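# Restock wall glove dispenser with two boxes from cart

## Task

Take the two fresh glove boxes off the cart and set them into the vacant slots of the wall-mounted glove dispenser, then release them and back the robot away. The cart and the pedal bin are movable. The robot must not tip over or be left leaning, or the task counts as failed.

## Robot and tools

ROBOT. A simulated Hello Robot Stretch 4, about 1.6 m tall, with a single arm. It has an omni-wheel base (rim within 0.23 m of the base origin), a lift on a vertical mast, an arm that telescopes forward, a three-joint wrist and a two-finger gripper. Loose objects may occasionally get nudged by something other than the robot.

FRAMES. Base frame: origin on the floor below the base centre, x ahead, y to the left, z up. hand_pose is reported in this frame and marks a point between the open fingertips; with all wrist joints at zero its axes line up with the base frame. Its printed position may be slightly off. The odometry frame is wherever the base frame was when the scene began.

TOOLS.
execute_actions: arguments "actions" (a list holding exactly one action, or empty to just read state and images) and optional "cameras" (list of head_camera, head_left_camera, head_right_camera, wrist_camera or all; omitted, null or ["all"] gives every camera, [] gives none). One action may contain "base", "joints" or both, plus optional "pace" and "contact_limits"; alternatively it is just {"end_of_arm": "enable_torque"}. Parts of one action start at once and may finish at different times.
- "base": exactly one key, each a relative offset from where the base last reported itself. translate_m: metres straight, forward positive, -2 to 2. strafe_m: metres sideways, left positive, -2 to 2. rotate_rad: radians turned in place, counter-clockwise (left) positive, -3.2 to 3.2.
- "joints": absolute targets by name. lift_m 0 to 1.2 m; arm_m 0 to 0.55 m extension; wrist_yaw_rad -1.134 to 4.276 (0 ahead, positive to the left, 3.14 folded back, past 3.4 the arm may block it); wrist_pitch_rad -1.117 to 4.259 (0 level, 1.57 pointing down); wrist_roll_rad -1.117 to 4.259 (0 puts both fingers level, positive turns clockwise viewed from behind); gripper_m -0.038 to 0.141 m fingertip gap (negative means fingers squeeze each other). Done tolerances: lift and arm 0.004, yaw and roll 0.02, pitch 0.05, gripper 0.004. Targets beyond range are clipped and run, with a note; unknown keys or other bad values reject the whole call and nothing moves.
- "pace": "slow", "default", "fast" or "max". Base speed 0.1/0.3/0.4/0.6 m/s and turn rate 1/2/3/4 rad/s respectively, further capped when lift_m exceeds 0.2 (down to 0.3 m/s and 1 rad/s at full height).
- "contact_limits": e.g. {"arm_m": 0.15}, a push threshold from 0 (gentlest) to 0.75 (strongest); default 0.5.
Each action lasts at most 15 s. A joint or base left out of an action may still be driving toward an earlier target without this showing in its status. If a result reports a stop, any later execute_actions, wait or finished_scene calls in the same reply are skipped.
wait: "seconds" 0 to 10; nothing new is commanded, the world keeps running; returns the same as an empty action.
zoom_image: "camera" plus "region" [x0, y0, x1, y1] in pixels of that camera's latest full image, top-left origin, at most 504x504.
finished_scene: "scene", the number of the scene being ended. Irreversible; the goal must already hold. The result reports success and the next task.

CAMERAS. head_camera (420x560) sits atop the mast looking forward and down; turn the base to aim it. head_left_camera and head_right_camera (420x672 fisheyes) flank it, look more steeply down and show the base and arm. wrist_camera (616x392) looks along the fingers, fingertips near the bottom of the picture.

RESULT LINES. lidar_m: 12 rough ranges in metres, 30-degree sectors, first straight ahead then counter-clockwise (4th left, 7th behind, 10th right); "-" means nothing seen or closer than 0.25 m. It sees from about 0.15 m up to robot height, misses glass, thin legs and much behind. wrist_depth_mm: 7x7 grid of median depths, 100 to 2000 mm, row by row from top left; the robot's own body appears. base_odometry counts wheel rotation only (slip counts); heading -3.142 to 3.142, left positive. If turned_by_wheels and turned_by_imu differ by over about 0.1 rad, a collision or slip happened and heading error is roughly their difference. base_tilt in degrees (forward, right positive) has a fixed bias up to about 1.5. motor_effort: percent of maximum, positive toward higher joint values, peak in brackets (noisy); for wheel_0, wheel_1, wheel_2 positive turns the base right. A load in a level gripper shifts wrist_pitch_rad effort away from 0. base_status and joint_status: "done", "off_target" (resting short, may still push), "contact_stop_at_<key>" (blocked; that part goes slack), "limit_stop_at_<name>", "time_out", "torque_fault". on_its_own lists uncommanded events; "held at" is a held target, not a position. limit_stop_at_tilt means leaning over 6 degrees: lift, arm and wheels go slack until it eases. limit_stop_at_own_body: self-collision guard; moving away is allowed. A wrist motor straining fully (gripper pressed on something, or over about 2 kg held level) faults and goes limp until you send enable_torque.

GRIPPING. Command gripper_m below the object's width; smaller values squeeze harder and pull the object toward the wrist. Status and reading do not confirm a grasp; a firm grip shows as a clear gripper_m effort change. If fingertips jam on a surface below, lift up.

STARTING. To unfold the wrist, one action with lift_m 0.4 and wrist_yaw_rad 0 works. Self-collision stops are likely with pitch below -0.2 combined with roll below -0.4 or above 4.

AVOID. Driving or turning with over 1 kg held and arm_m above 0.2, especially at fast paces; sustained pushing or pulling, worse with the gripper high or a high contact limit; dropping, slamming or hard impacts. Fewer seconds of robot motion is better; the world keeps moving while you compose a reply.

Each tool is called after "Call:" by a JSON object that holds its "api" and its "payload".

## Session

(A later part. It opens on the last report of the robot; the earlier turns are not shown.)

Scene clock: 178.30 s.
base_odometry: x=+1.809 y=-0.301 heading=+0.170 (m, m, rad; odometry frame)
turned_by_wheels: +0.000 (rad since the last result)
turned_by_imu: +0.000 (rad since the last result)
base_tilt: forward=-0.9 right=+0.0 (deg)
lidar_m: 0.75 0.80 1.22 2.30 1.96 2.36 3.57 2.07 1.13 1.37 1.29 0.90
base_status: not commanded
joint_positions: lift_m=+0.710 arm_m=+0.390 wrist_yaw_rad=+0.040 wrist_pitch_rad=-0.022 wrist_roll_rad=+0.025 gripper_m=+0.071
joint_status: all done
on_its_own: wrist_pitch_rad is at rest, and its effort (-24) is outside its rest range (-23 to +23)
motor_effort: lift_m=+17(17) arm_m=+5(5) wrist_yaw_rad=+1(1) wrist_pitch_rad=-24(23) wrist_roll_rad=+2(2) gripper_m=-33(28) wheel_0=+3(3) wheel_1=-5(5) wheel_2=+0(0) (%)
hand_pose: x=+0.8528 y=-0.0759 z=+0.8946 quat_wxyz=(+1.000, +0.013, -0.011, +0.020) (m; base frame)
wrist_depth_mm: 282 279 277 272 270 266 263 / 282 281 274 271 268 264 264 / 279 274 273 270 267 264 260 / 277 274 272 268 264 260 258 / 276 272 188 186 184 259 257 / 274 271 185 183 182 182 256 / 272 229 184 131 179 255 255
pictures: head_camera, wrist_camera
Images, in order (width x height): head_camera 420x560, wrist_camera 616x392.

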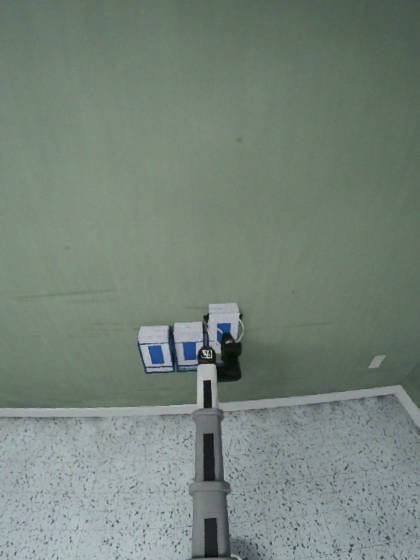

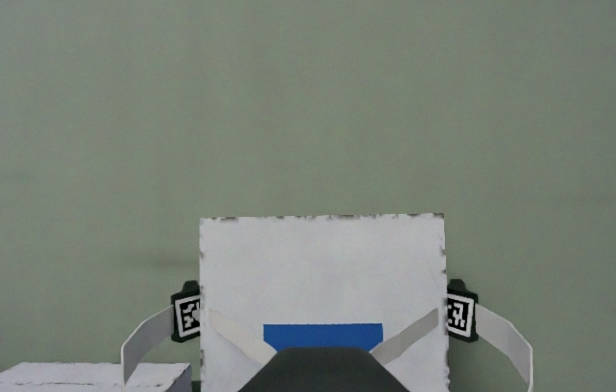

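Call:
{"api": "execute_actions", "payload": {"actions": [{"joints":{"lift_m":0.692},"pace":"slow"}], "cameras": []}}

Call:
{"api": "execute_actions", "payload": {"actions": [{"joints":{"gripper_m":0.135}}], "cameras": []}}

Call:
{"api": "execute_actions", "payload": {"actions": [{"joints":{"lift_m":0.82},"pace":"slow"}], "cameras": []}}

Call:
{"api": "execute_actions", "payload": {"actions": [{"base":{"translate_m":-0.4},"joints":{"arm_m":0}}], "cameras": ["head_camera"]}}

Call:
{"api": "zoom_image", "payload": {"camera": "head_camera", "region": [110, 230, 310, 380]}}

Scene clock: 181.77 s.
base_odometry: x=+1.809 y=-0.301 heading=+0.170 (m, m, rad; odometry frame)
turned_by_wheels: +0.000 (rad since the last result)
turned_by_imu: -0.001 (rad since the last result)
base_tilt: forward=-0.9 right=+0.0 (deg)
lidar_m: 0.76 0.78 1.21 2.28 1.98 2.41 3.53 2.06 1.13 1.37 1.30 0.90
base_status: not commanded
joint_positions: lift_m=+0.692 arm_m=+0.390 wrist_yaw_rad=+0.040 wrist_pitch_rad=-0.022 wrist_roll_rad=+0.025 gripper_m=+0.071
joint_status: all done
motor_effort: lift_m=+17(14) arm_m=+5(5) wrist_yaw_rad=+1(1) wrist_pitch_rad=-23(26) wrist_roll_rad=+1(1) gripper_m=-26(28) wheel_0=+3(3) wheel_1=-5(5) wheel_2=+0(0) (%)
hand_pose: x=+0.8528 y=-0.0759 z=+0.8766 quat_wxyz=(+1.000, +0.013, -0.011, +0.020) (m; base frame)
wrist_depth_mm: 285 279 276 273 268 267 264 / 282 277 274 271 268 264 262 / 279 276 273 271 266 263 259 / 279 274 272 267 264 262 258 / 276 273 189 186 184 259 257 / 274 272 186 183 182 182 256 / 213 200 184 131 179 255 254
pictures: none
No camera images: the call's "cameras" was empty. Leave "cameras" out to get every camera's image.

Scene clock: 183.40 s.
base_odometry: x=+1.809 y=-0.301 heading=+0.170 (m, m, rad; odometry frame)
turned_by_wheels: +0.000 (rad since the last result)
turned_by_imu: -0.001 (rad since the last result)
base_tilt: forward=-0.9 right=+0.0 (deg)
lidar_m: 0.76 0.79 1.19 2.29 1.97 2.40 3.59 2.06 1.13 1.39 1.26 0.92
base_status: not commanded
joint_positions: lift_m=+0.692 arm_m=+0.390 wrist_yaw_rad=+0.040 wrist_pitch_rad=-0.027 wrist_roll_rad=+0.025 gripper_m=+0.135
joint_status: all done
motor_effort: lift_m=+17(16) arm_m=+5(4) wrist_yaw_rad=+1(1) wrist_pitch_rad=-9(25) wrist_roll_rad=+1(2) gripper_m=+3(29) wheel_0=+3(3) wheel_1=-5(5) wheel_2=+0(0) (%)
hand_pose: x=+0.8527 y=-0.0759 z=+0.8783 quat_wxyz=(+1.000, +0.013, -0.013, +0.020) (m; base frame)
wrist_depth_mm: 286 281 278 276 271 267 265 / 283 281 277 272 267 265 262 / 282 276 273 270 265 263 262 / 278 274 271 268 265 260 258 / 276 273 270 266 264 258 258 / 274 271 216 264 259 212 255 / 224 214 233 139 203 255 254
pictures: none
No camera images: the call's "cameras" was empty. Leave "cameras" out to get every camera's image.

Scene clock: 185.30 s.
base_odometry: x=+1.809 y=-0.301 heading=+0.170 (m, m, rad; odometry frame)
turned_by_wheels: +0.000 (rad since the last result)
turned_by_imu: -0.001 (rad since the last result)
base_tilt: forward=-0.8 right=+0.0 (deg)
lidar_m: 0.76 0.79 1.20 2.27 1.98 2.39 3.60 2.06 1.13 1.39 1.27 0.91
base_status: not commanded
joint_positions: lift_m=+0.820 arm_m=+0.390 wrist_yaw_rad=+0.040 wrist_pitch_rad=-0.028 wrist_roll_rad=+0.025 gripper_m=+0.135
joint_status: all done
motor_effort: lift_m=+23(27) arm_m=+4(4) wrist_yaw_rad=+1(1) wrist_pitch_rad=-10(7) wrist_roll_rad=+1(2) gripper_m=-3(4) wheel_0=+3(3) wheel_1=-5(5) wheel_2=+0(0) (%)
hand_pose: x=+0.8527 y=-0.0759 z=+1.0058 quat_wxyz=(+1.000, +0.013, -0.014, +0.020) (m; base frame)
wrist_depth_mm: 285 282 278 276 272 267 265 / 283 278 276 272 270 265 263 / 282 276 273 271 267 265 260 / 277 276 272 268 265 262 259 / 277 272 270 267 262 258 258 / 273 272 216 265 260 211 255 / 272 270 266 138 259 256 253
pictures: none
No camera images: the call's "cameras" was empty. Leave "cameras" out to get every camera's image.

Scene clock: 188.10 s.
base_odometry: x=+1.415 y=-0.369 heading=+0.170 (m, m, rad; odometry frame)
turned_by_wheels: +0.000 (rad since the last result)
turned_by_imu: -0.001 (rad since the last result)
base_tilt: forward=-0.9 right=+0.0 (deg)
lidar_m: 1.15 1.32 1.76 2.32 1.81 2.36 3.05 2.09 1.05 1.01 1.45 1.33
base_status: done
joint_positions: lift_m=+0.820 arm_m=+0.002 wrist_yaw_rad=+0.040 wrist_pitch_rad=-0.028 wrist_roll_rad=+0.025 gripper_m=+0.135
joint_status: all done
motor_effort: lift_m=+22(23) arm_m=-4(4) wrist_yaw_rad=+0(2) wrist_pitch_rad=-5(8) wrist_roll_rad=+1(2) gripper_m=-2(1) wheel_0=-2(14) wheel_1=-2(8) wheel_2=+1(12) (%)
hand_pose: x=+0.4641 y=-0.0759 z=+1.0059 quat_wxyz=(+1.000, +0.013, -0.014, +0.020) (m; base frame)
wrist_depth_mm: 1138 1118 1098 1098 1118 1060 1042 / 1138 1138 1118 1118 1078 1060 1042 / 1118 1098 1098 1078 1078 1060 1042 / 1138 1098 1098 1042 1060 1042 1042 / 1098 1078 1098 1042 1042 1042 1042 / 1098 1078 216 976 1060 211 1042 / 1078 1098 960 139 1060 1025 1008
pictures: head_camera
Images, in order (width x height): head_camera 420x560.

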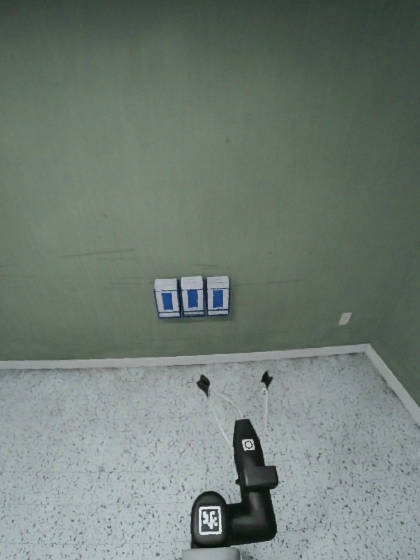

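Region (110, 230, 310, 380) of head_camera's 420x560 image, scaled by 2.520, with more detail than that image has; it fills the top 378 rows of this view, and the rest is white.

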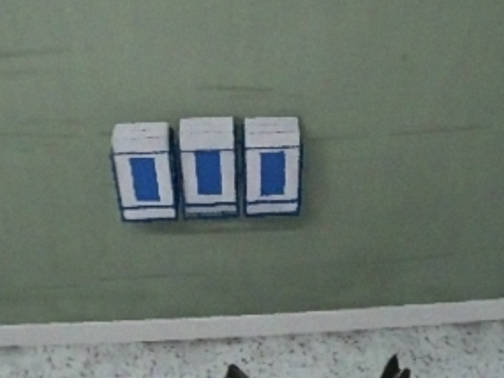

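Call:
{"api": "finished_scene", "payload": {"scene": 2}}

The scene is finished: the task was done.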